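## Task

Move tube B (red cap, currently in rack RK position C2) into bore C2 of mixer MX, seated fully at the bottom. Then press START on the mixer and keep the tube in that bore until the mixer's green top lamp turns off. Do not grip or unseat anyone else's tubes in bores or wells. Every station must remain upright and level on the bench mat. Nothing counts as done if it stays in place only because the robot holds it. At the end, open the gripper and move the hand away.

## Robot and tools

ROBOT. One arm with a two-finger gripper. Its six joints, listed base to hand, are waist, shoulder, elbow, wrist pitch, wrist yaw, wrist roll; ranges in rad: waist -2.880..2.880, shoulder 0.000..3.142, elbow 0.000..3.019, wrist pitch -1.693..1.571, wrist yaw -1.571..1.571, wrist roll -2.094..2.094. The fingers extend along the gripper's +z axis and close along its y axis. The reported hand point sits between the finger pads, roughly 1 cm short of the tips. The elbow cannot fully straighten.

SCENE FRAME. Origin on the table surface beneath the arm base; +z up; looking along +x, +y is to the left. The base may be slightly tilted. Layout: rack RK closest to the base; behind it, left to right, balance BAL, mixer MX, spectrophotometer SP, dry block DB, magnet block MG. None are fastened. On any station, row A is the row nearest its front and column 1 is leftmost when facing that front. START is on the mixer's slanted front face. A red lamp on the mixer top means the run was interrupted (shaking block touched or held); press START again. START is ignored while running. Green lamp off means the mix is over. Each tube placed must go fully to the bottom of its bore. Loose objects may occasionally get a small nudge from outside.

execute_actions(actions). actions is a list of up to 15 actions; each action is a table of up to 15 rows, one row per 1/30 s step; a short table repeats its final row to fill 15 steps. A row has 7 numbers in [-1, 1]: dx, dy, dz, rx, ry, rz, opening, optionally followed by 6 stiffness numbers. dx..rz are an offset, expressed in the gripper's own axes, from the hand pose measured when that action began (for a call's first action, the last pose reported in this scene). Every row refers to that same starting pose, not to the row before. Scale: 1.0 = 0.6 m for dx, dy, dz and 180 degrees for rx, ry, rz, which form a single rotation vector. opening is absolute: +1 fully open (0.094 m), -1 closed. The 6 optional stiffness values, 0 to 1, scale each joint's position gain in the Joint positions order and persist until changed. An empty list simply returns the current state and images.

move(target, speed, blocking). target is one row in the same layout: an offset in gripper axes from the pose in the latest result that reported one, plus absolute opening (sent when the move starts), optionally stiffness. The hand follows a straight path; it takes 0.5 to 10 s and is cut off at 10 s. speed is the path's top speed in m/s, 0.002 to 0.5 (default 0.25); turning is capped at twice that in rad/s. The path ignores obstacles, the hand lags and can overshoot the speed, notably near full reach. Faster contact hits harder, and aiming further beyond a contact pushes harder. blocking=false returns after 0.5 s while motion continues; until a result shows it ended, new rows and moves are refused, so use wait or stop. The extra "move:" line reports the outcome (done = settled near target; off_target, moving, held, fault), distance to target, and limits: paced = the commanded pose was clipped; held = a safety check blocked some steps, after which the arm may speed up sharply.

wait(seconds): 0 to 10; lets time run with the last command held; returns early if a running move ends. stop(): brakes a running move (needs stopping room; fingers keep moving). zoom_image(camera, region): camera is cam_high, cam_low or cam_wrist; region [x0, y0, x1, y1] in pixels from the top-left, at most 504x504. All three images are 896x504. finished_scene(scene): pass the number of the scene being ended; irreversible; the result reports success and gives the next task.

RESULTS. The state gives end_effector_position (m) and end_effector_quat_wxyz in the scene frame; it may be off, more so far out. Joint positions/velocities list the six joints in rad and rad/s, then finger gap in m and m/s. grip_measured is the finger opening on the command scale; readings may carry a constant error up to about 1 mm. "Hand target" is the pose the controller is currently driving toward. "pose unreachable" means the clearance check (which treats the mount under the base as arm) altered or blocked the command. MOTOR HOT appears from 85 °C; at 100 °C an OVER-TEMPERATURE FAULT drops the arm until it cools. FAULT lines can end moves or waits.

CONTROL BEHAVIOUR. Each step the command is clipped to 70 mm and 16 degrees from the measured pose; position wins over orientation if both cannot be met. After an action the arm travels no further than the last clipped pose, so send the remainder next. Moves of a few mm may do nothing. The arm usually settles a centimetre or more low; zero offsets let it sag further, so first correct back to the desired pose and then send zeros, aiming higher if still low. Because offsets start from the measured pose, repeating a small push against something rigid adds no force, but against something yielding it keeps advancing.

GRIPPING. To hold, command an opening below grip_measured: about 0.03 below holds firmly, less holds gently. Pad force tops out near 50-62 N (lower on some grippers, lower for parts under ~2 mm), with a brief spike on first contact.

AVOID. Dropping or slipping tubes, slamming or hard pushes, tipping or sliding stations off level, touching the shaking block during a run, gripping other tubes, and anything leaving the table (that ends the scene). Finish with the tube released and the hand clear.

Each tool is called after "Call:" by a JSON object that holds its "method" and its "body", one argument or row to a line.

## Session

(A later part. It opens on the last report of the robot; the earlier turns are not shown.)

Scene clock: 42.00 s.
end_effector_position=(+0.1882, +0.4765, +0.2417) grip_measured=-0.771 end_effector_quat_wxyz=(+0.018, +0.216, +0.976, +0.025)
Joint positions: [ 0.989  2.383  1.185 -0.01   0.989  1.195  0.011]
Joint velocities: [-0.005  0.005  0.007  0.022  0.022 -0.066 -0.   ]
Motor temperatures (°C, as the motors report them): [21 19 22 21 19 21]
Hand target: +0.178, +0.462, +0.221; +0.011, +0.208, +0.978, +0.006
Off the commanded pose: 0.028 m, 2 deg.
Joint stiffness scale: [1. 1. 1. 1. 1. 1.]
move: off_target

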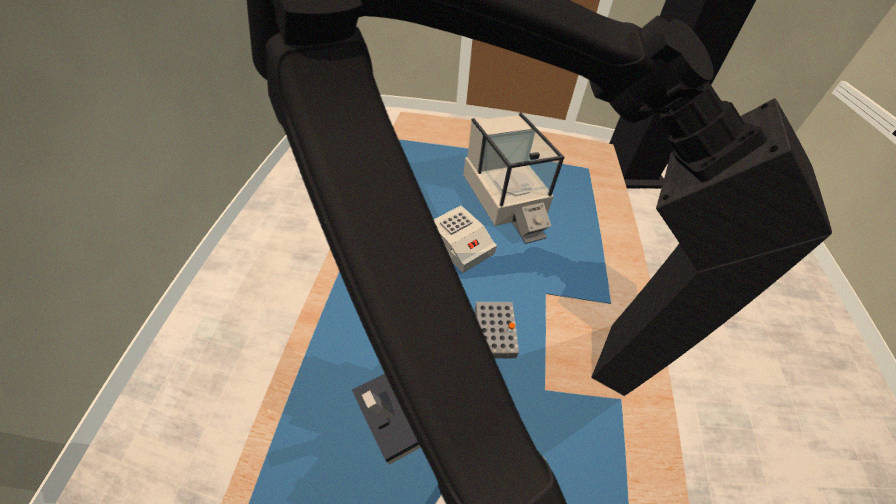

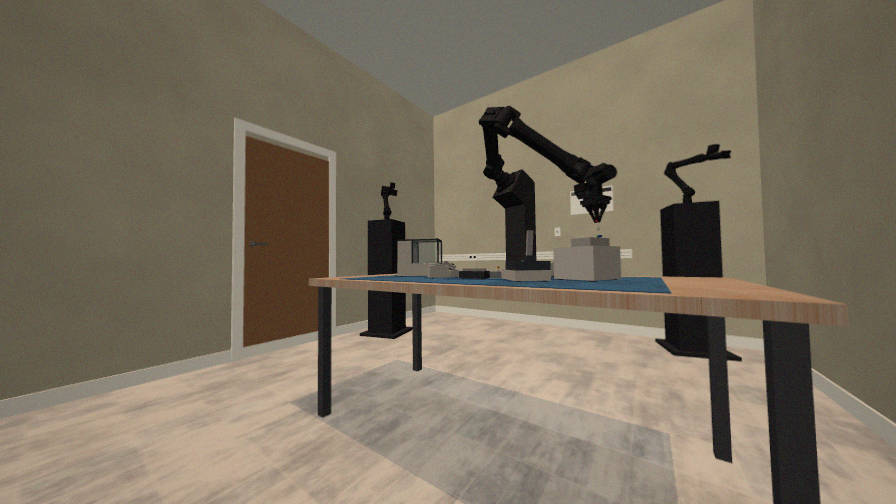

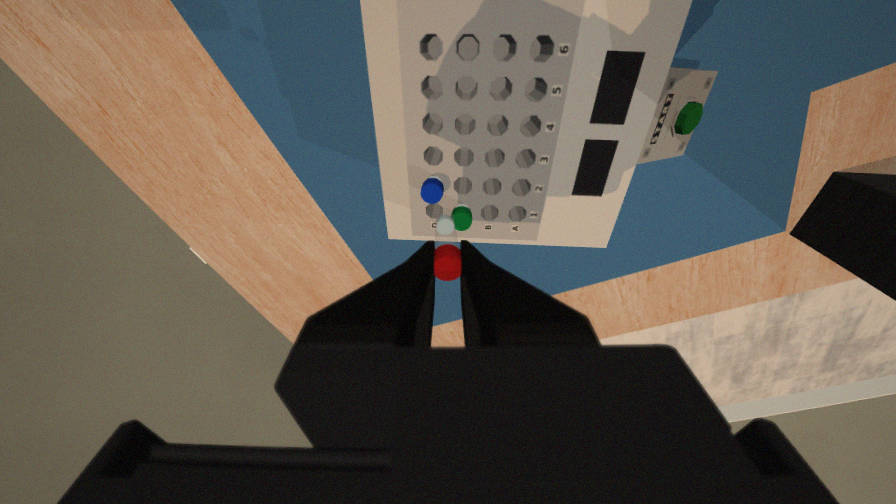

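Call:
{"method": "move", "body": {
  "target": [0.008,-0.048,0.04,0.015,0.008,0,-0.787],
  "speed": 0.05
}}

Call:
{"method": "zoom_image", "body": {
  "camera": "cam_wrist",
  "region": [330,110,570,290]
}}

Scene clock: 44.63 s.
end_effector_position=(+0.1796, +0.4684, +0.2371) grip_measured=-0.771 end_effector_quat_wxyz=(+0.007, +0.212, +0.977, +0.024)
Joint positions: [ 0.979  2.383  1.163 -0.     0.97   1.193  0.011]
Joint velocities: [-0.034 -0.015 -0.022 -0.017 -0.051 -0.051 -0.   ]
Motor temperatures (°C, as the motors report them): [21 19 22 21 19 21]
Hand target: +0.173, +0.453, +0.217; +0.000, +0.216, +0.976, +0.005
Off the commanded pose: 0.027 m, 2 deg.
Joint stiffness scale: [1. 1. 1. 1. 1. 1.]
move: off_target

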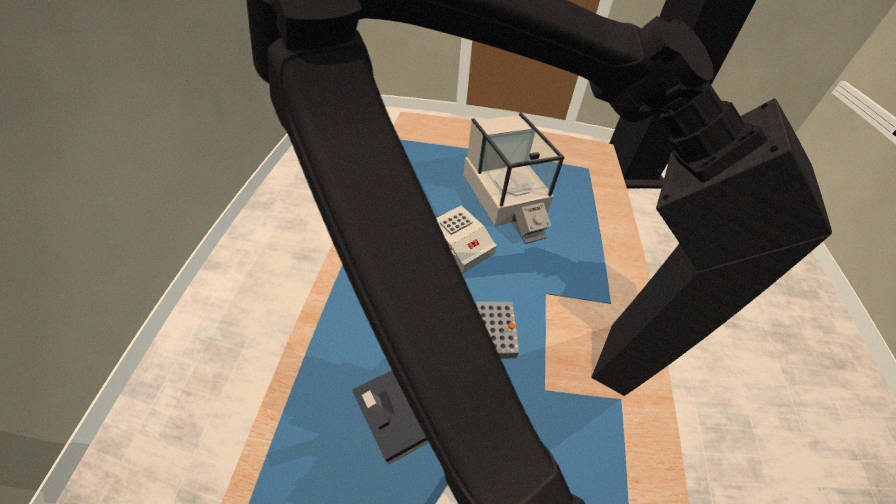

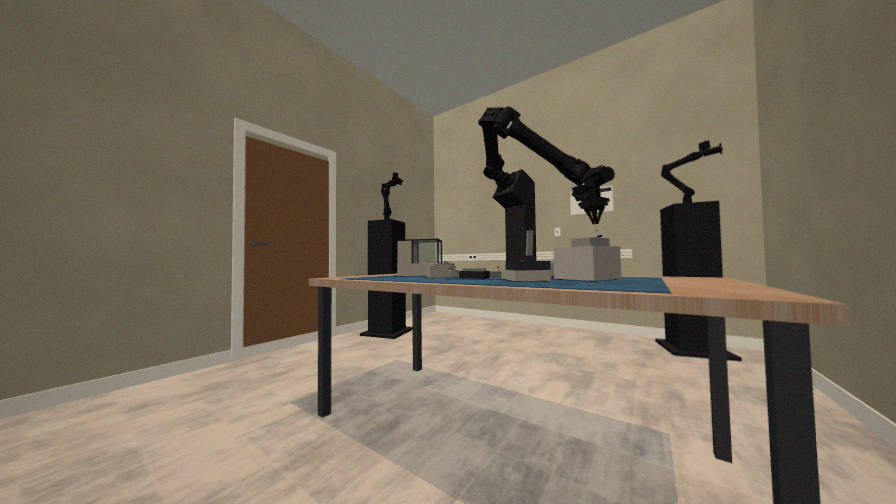

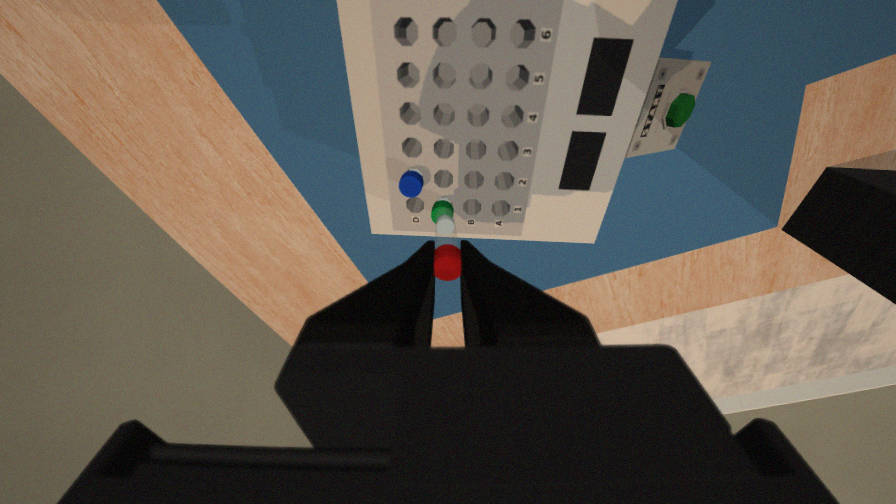

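Region (330, 110, 570, 290) of cam_wrist's 896x504 image, scaled by 2.100, with more detail than that image has; it fills the top 378 rows of this view, and the rest is white.

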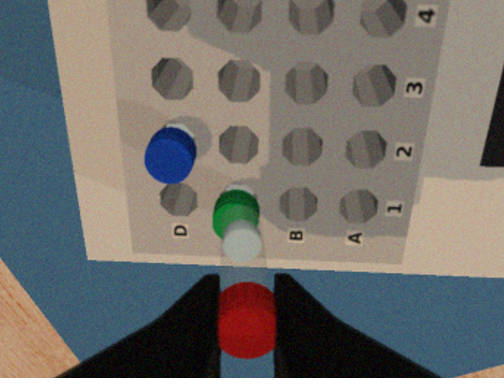

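Call:
{"method": "move", "body": {
  "target": [-0.005,-0.03,0.06,0.013,0,0,-0.787],
  "speed": 0.03
}}

Call:
{"method": "zoom_image", "body": {
  "camera": "cam_wrist",
  "region": [330,110,570,290]
}}

Scene clock: 48.30 s.
end_effector_position=(+0.1816, +0.4638, +0.2220) grip_measured=-0.771 end_effector_quat_wxyz=(+0.009, +0.214, +0.977, +0.021)
Joint positions: [0.95  2.397 1.163 0.047 0.966 1.154 0.011]
Joint velocities: [-0.015 -0.015 -0.002  0.012  0.022  0.051  0.   ]
Motor temperatures (°C, as the motors report them): [21 19 22 21 19 21]
Hand target: +0.175, +0.452, +0.201; +0.002, +0.212, +0.977, +0.004
Off the commanded pose: 0.025 m, 2 deg.
Joint stiffness scale: [1. 1. 1. 1. 1. 1.]
move: off_target

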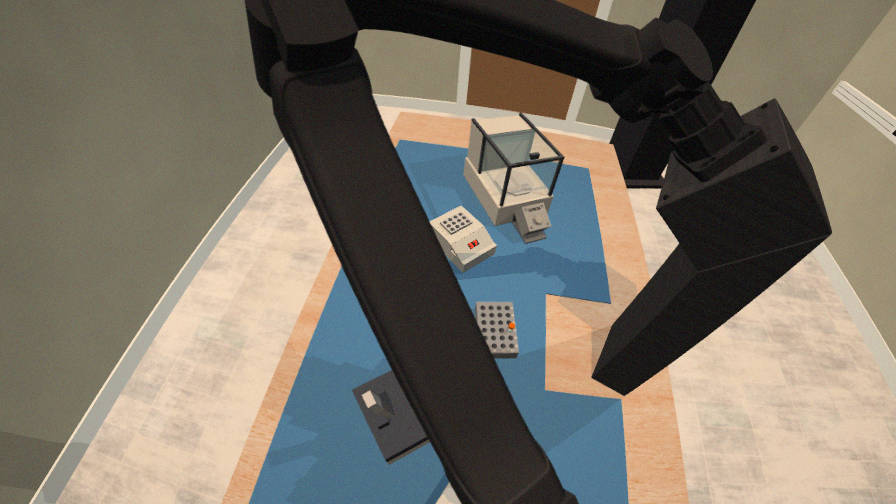

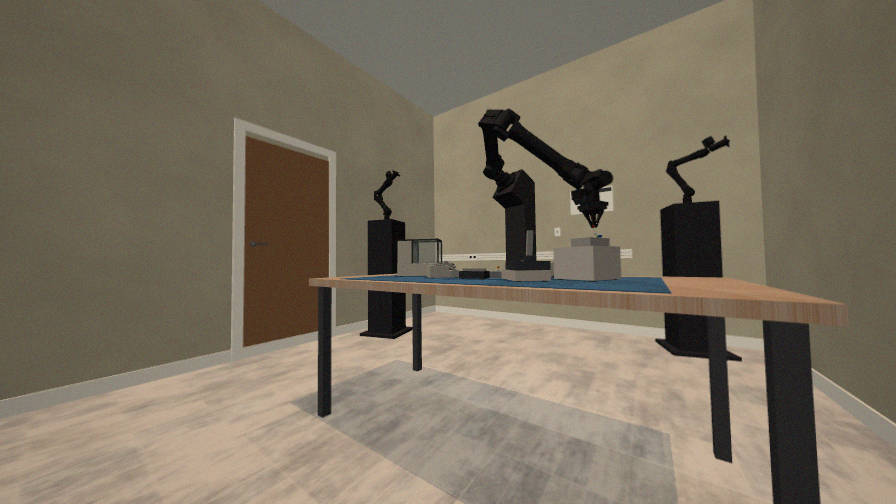

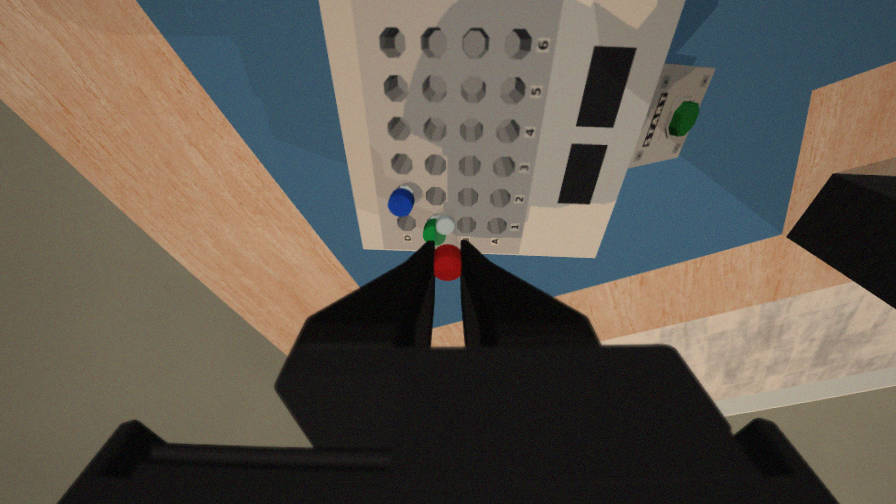

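Region (330, 110, 570, 290) of cam_wrist's 896x504 image, scaled by 2.100, with more detail than that image has; it fills the top 378 rows of this view, and the rest is white.

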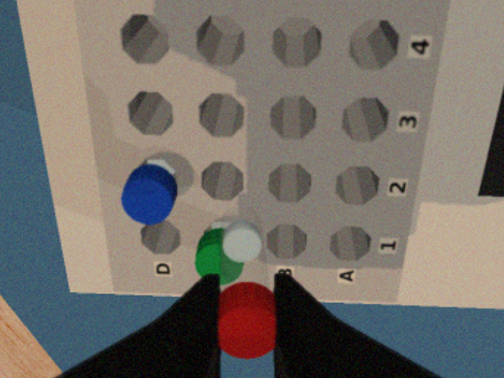

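Call:
{"method": "move", "body": {
  "target": [0,-0.013,0.052,0.008,0,0,-0.787],
  "speed": 0.03
}}

Call:
{"method": "zoom_image", "body": {
  "camera": "cam_wrist",
  "region": [330,110,570,290]
}}

Scene clock: 51.33 s.
end_effector_position=(+0.1829, +0.4674, +0.2125) grip_measured=-0.771 end_effector_quat_wxyz=(+0.011, +0.214, +0.977, +0.024)
Joint positions: [0.936 2.416 1.176 0.085 0.959 1.12  0.011]
Joint velocities: [-0.005 -0.015  0.002 -0.012 -0.095 -0.051 -0.002]
Motor temperatures (°C, as the motors report them): [21 19 22 21 19 21]
Hand target: +0.178, +0.457, +0.191; +0.005, +0.214, +0.977, +0.008
Off the commanded pose: 0.024 m, 2 deg.
Joint stiffness scale: [1. 1. 1. 1. 1. 1.]
move: off_target

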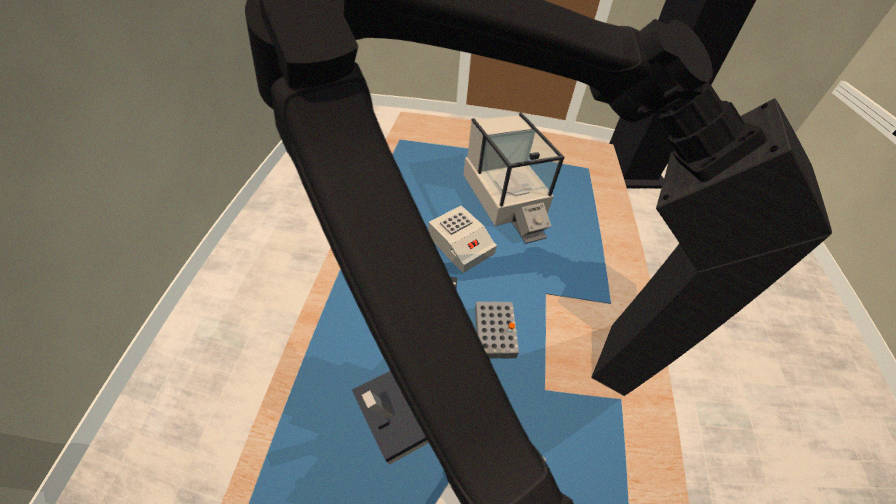

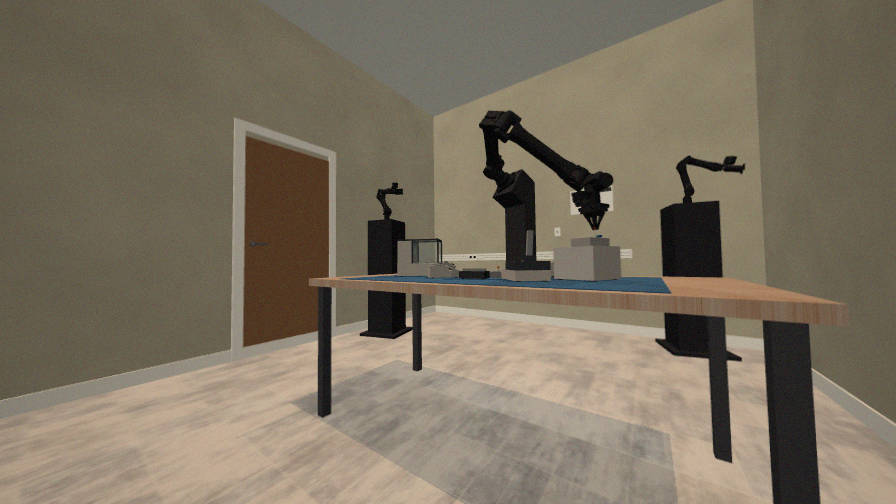

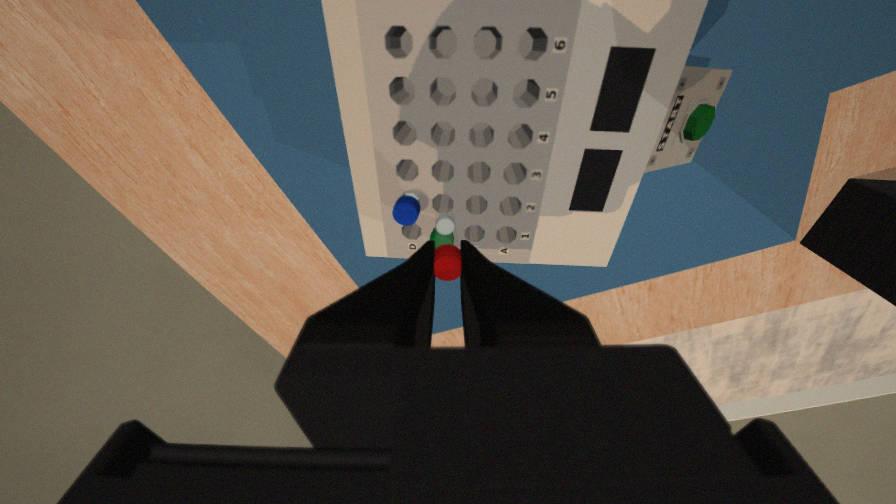

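Region (330, 110, 570, 290) of cam_wrist's 896x504 image, scaled by 2.100, with more detail than that image has; it fills the top 378 rows of this view, and the rest is white.

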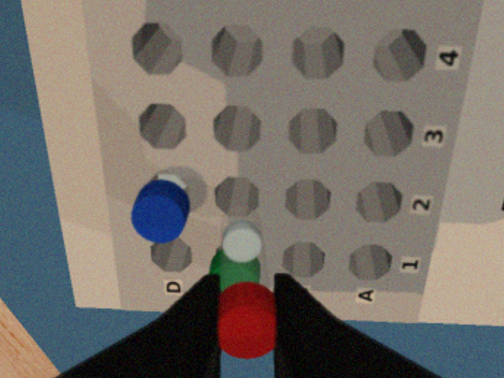

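Call:
{"method": "move", "body": {
  "target": [-0.004,-0.019,0.05,0.01,0,0,-0.787],
  "speed": 0.03
}}

Call:
{"method": "zoom_image", "body": {
  "camera": "cam_wrist",
  "region": [330,110,570,290]
}}

Scene clock: 54.50 s.
end_effector_position=(+0.1870, +0.4702, +0.2092) grip_measured=-0.771 end_effector_quat_wxyz=(+0.013, +0.213, +0.977, +0.029)
Joint positions: [0.93  2.42  1.182 0.111 0.955 1.093 0.011]
Joint velocities: [-0.005 -0.005  0.002  0.007 -0.007 -0.037  0.001]
Motor temperatures (°C, as the motors report them): [21 19 22 21 19 21]
Hand target: +0.181, +0.457, +0.183; +0.007, +0.214, +0.977, +0.009
Off the commanded pose: 0.031 m, 2 deg.
Joint stiffness scale: [1. 1. 1. 1. 1. 1.]
move: off_target

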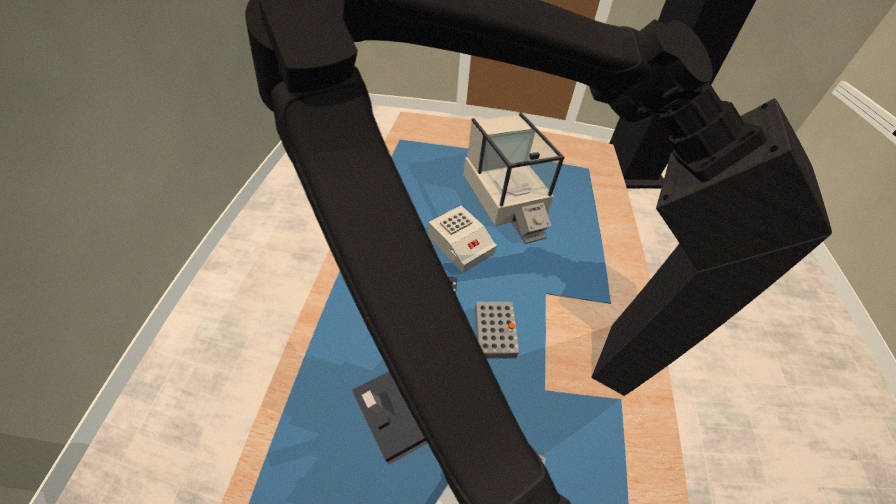

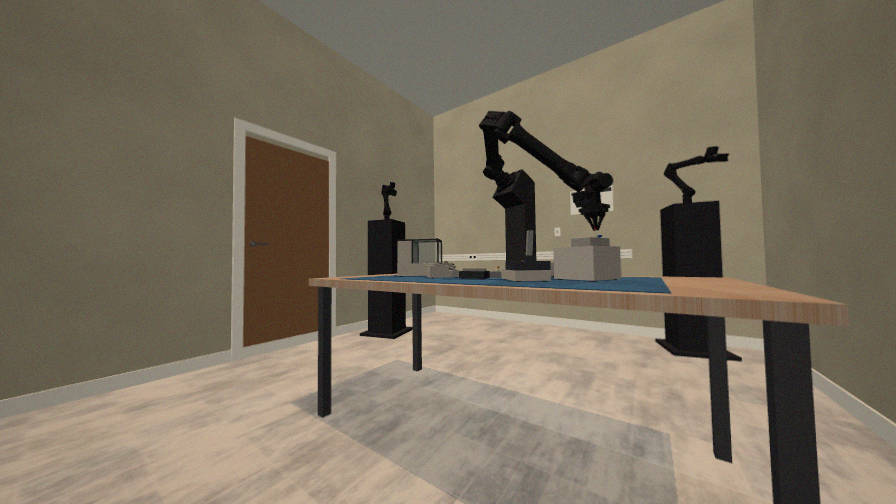

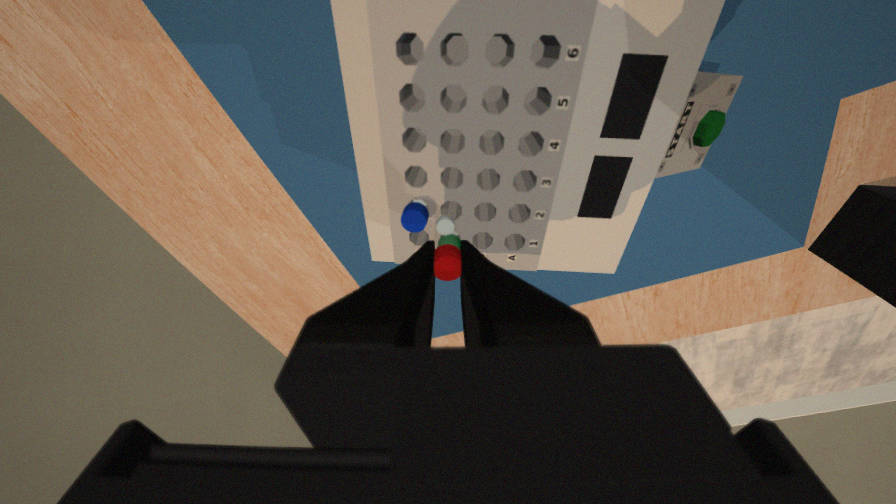

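Region (330, 110, 570, 290) of cam_wrist's 896x504 image, scaled by 2.100, with more detail than that image has; it fills the top 378 rows of this view, and the rest is white.

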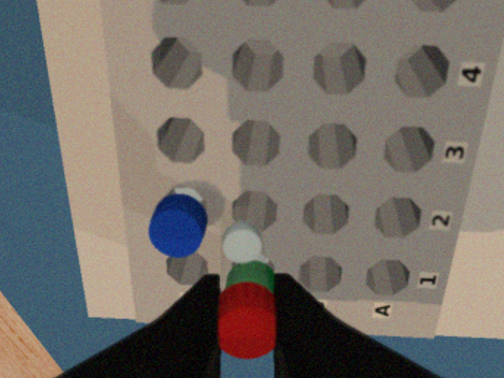

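Call:
{"method": "move", "body": {
  "target": [-0.003,-0.033,0.044,0.015,0,0,-0.787],
  "speed": 0.03
}}

Call:
{"method": "zoom_image", "body": {
  "camera": "cam_wrist",
  "region": [330,110,570,290]
}}

Scene clock: 57.60 s.
end_effector_position=(+0.1873, +0.4703, +0.2092) grip_measured=-0.771 end_effector_quat_wxyz=(+0.014, +0.212, +0.977, +0.029)
Joint positions: [0.93  2.42  1.182 0.112 0.956 1.09  0.011]
Joint velocities: [ 0.005 -0.015  0.022 -0.002 -0.037 -0.007 -0.002]
Motor temperatures (°C, as the motors report them): [21 19 22 21 19 21]
Hand target: +0.181, +0.452, +0.183; +0.008, +0.213, +0.977, +0.006
Off the commanded pose: 0.033 m, 3 deg.
Joint stiffness scale: [1. 1. 1. 1. 1. 1.]
move: off_target

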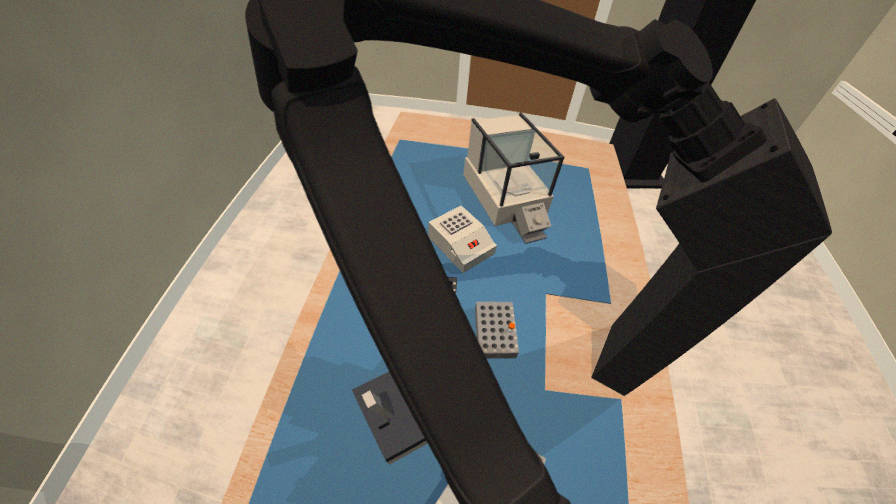

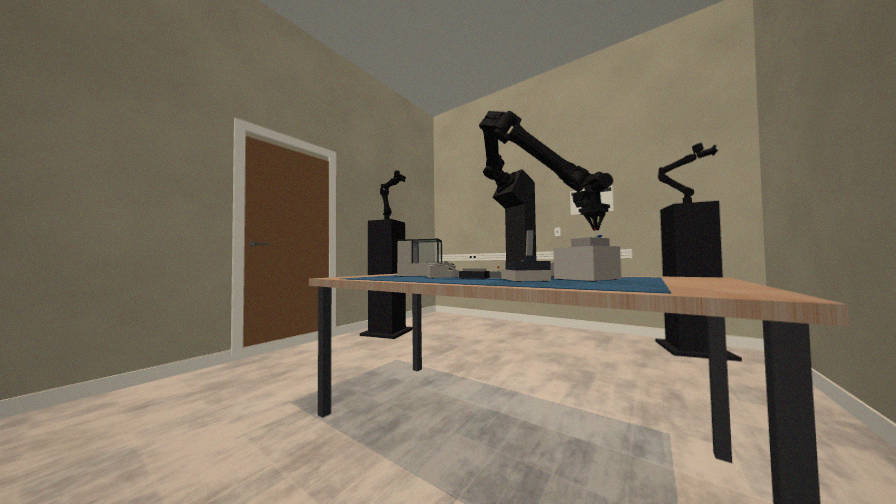

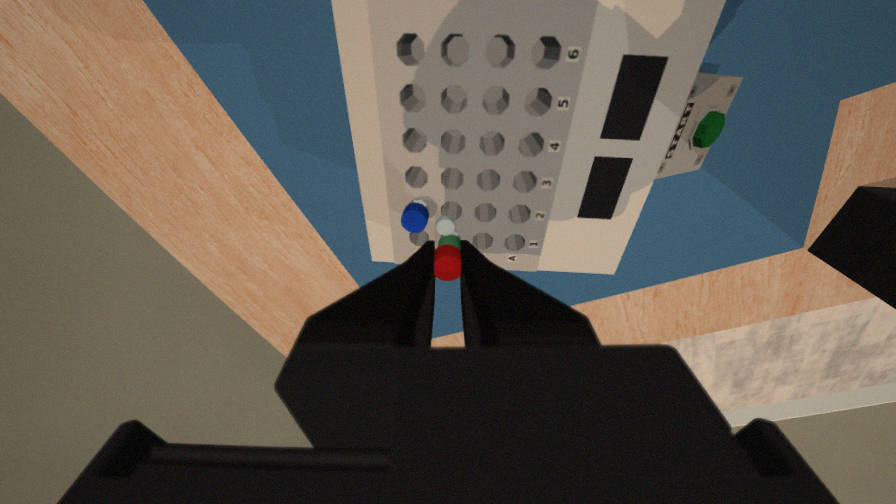

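Region (330, 110, 570, 290) of cam_wrist's 896x504 image, scaled by 2.100, with more detail than that image has; it fills the top 378 rows of this view, and the rest is white.

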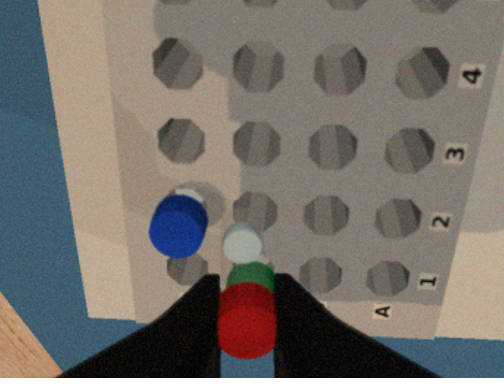

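Call:
{"method": "move", "body": {
  "target": [-0.003,-0.036,0.036,0.028,0,0,-0.787],
  "speed": 0.03
}}

Call:
{"method": "zoom_image", "body": {
  "camera": "cam_wrist",
  "region": [330,110,570,290]
}}

Scene clock: 68.50 s.
end_effector_position=(+0.1883, +0.4684, +0.2088) grip_measured=-0.771 end_effector_quat_wxyz=(+0.011, +0.209, +0.978, +0.013)
Joint positions: [0.93  2.42  1.204 0.039 0.971 1.125 0.011]
Joint velocities: [ 0.005  0.015 -0.017 -0.007  0.081 -0.007 -0.001]
Motor temperatures (°C, as the motors report them): [21 19 22 21 19 21]
Hand target: +0.181, +0.451, +0.188; +0.005, +0.212, +0.977, -0.014
Off the commanded pose: 0.029 m, 3 deg.
Joint stiffness scale: [1. 1. 1. 1. 1. 1.]
move: off_target

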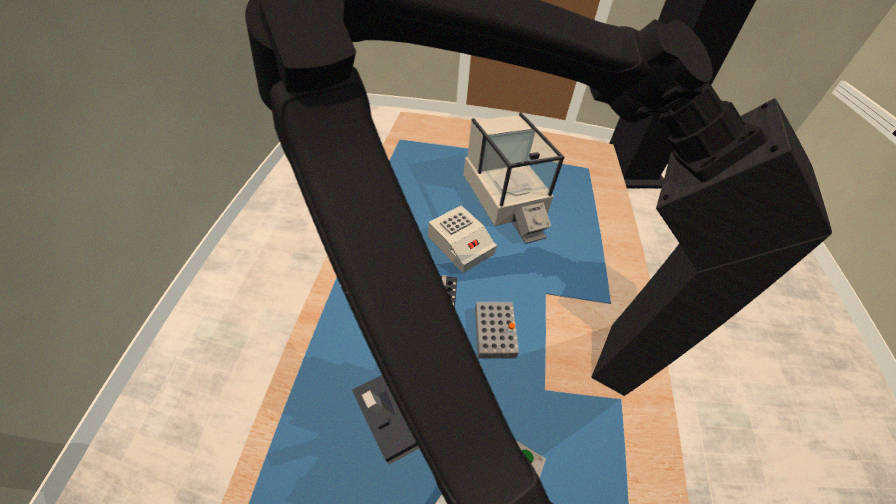

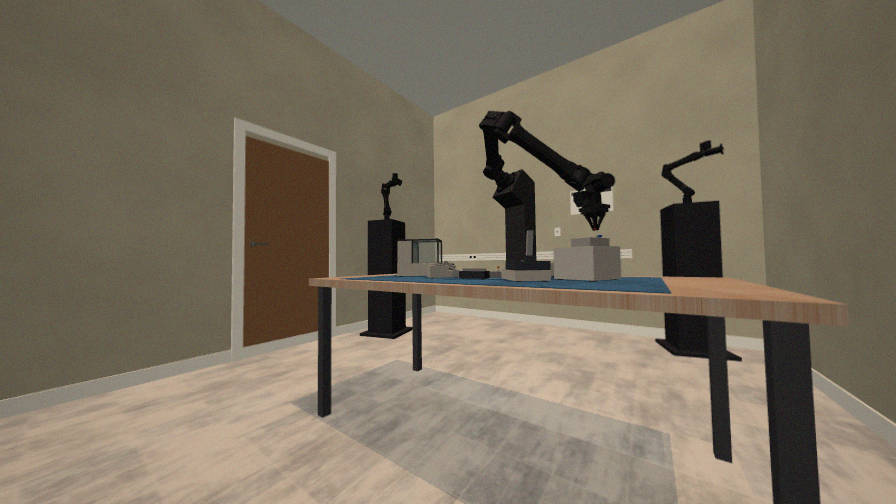

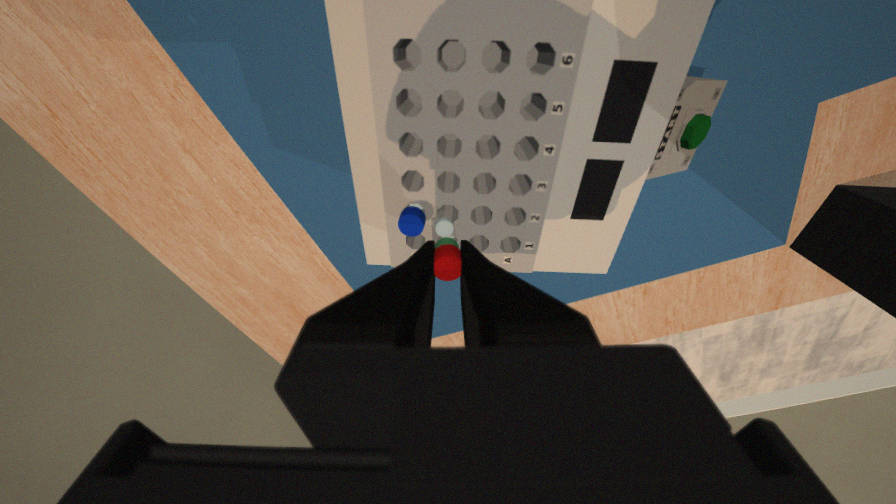

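Region (330, 110, 570, 290) of cam_wrist's 896x504 image, scaled by 2.100, with more detail than that image has; it fills the top 378 rows of this view, and the rest is white.

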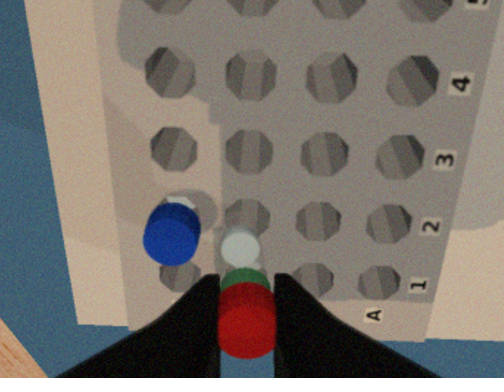

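Call:
{"method": "move", "body": {
  "target": [-0.003,-0.04,0.038,0.026,0,0,-0.787],
  "speed": 0.03
}}

Call:
{"method": "zoom_image", "body": {
  "camera": "cam_wrist",
  "region": [330,110,570,290]
}}

Scene clock: 71.57 s.
end_effector_position=(+0.1884, +0.4661, +0.2091) grip_measured=-0.771 end_effector_quat_wxyz=(+0.010, +0.206, +0.979, +0.002)
Joint positions: [ 0.93   2.42   1.216 -0.008  0.983  1.148  0.011]
Joint velocities: [ 0.015 -0.015 -0.012 -0.002 -0.081  0.037  0.   ]
Motor temperatures (°C, as the motors report them): [21 19 22 21 19 21]
Hand target: +0.180, +0.446, +0.187; +0.003, +0.209, +0.978, -0.027
Off the commanded pose: 0.032 m, 3 deg.
Joint stiffness scale: [1. 1. 1. 1. 1. 1.]
move: off_target

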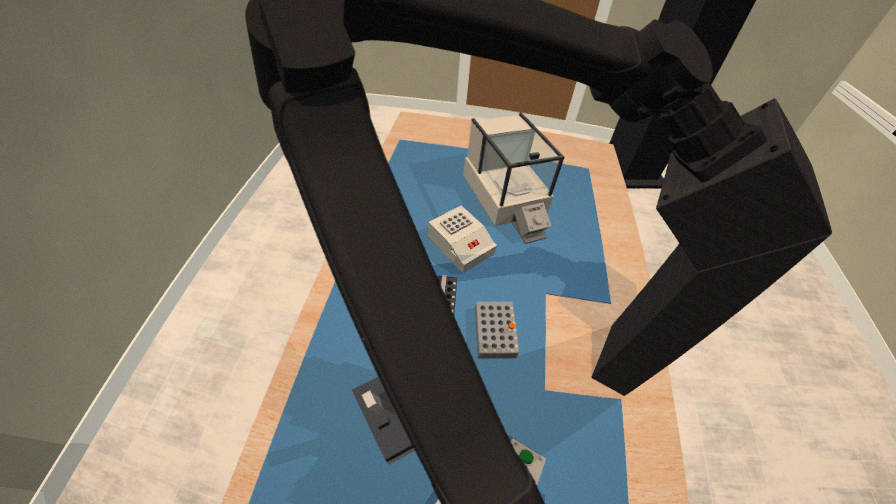

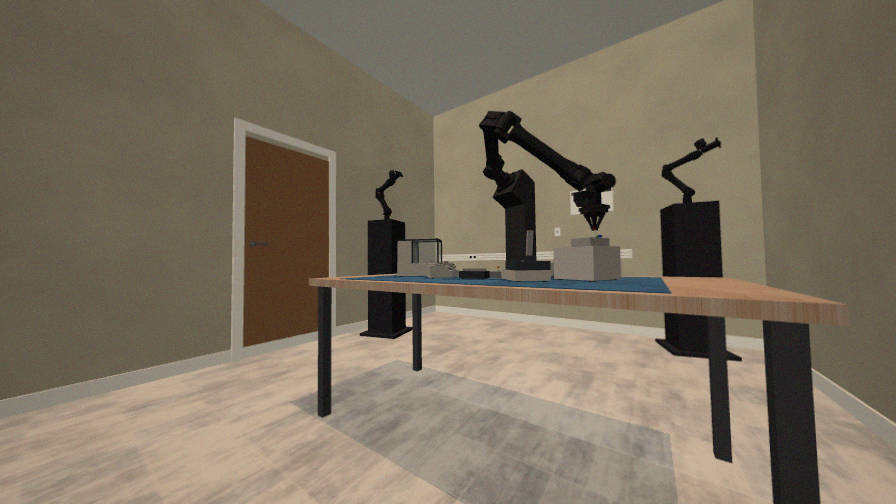

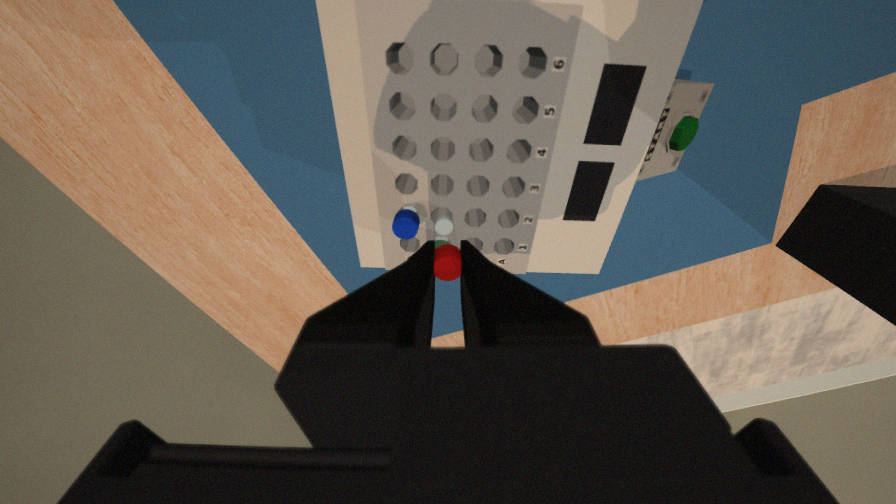

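Region (330, 110, 570, 290) of cam_wrist's 896x504 image, scaled by 2.100, with more detail than that image has; it fills the top 378 rows of this view, and the rest is white.

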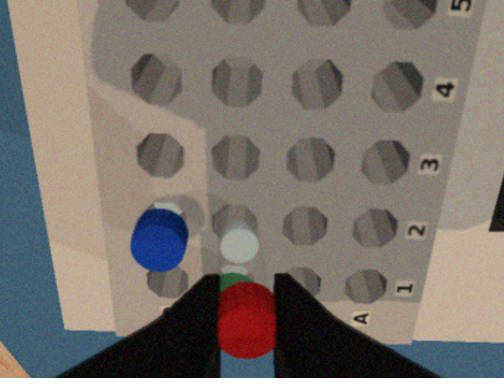

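Call:
{"method": "move", "body": {
  "target": [0,-0.022,0.055,0.012,0,0,-0.787],
  "speed": 0.03
}}

Call:
{"method": "zoom_image", "body": {
  "camera": "cam_wrist",
  "region": [330,110,570,290]
}}

Scene clock: 75.07 s.
end_effector_position=(+0.1895, +0.4674, +0.2002) grip_measured=-0.771 end_effector_quat_wxyz=(+0.012, +0.207, +0.978, +0.003)
Joint positions: [0.917 2.434 1.225 0.023 0.979 1.122 0.011]
Joint velocities: [-0.005 -0.015  0.002 -0.017  0.037 -0.037  0.   ]
Motor temperatures (°C, as the motors report them): [21 19 22 21 19 21]
Hand target: +0.183, +0.453, +0.177; +0.006, +0.206, +0.978, -0.017
Off the commanded pose: 0.028 m, 2 deg.
Joint stiffness scale: [1. 1. 1. 1. 1. 1.]
move: off_target

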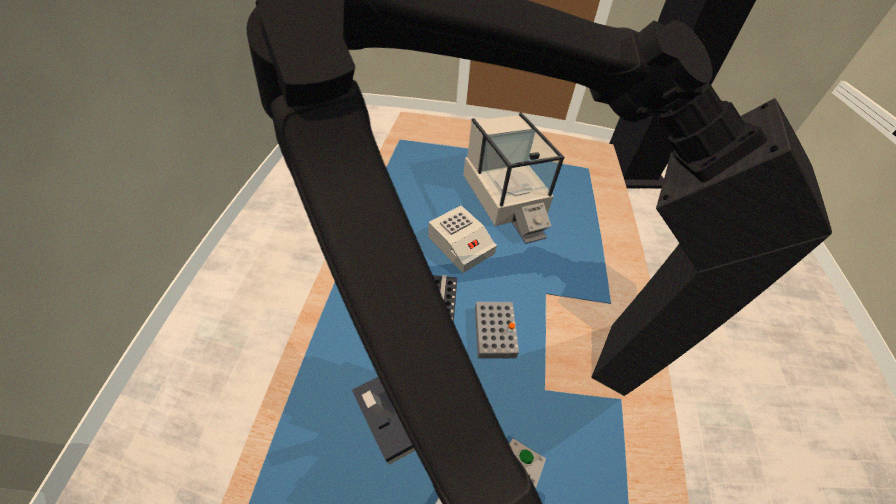

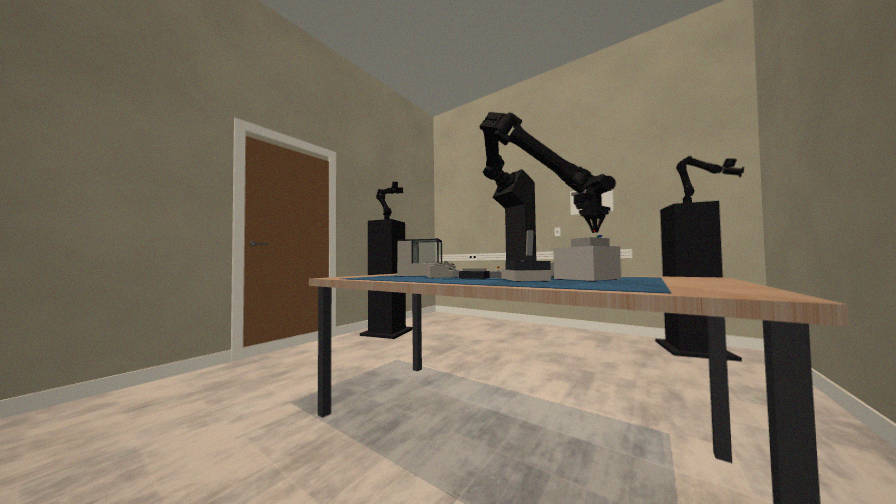

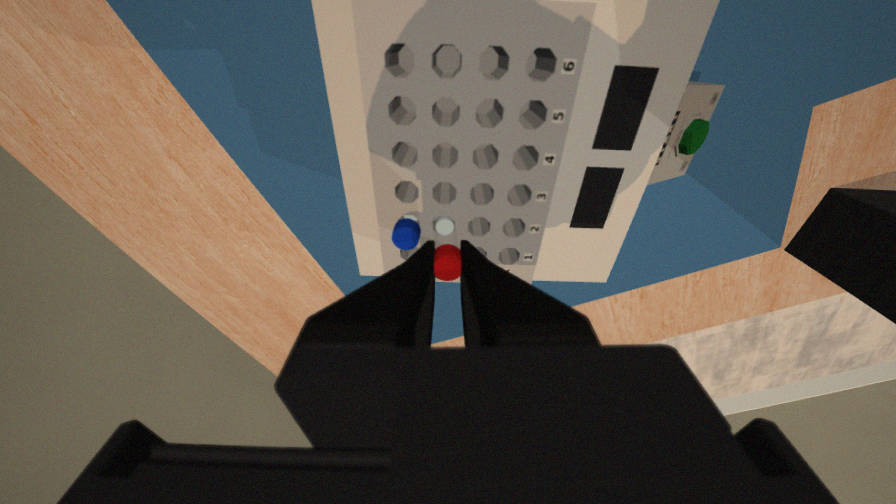

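Region (330, 110, 570, 290) of cam_wrist's 896x504 image, scaled by 2.100, with more detail than that image has; it fills the top 378 rows of this view, and the rest is white.

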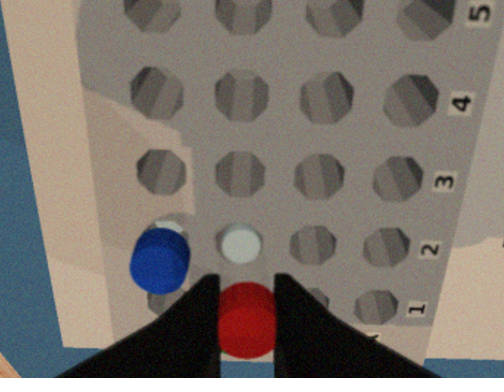

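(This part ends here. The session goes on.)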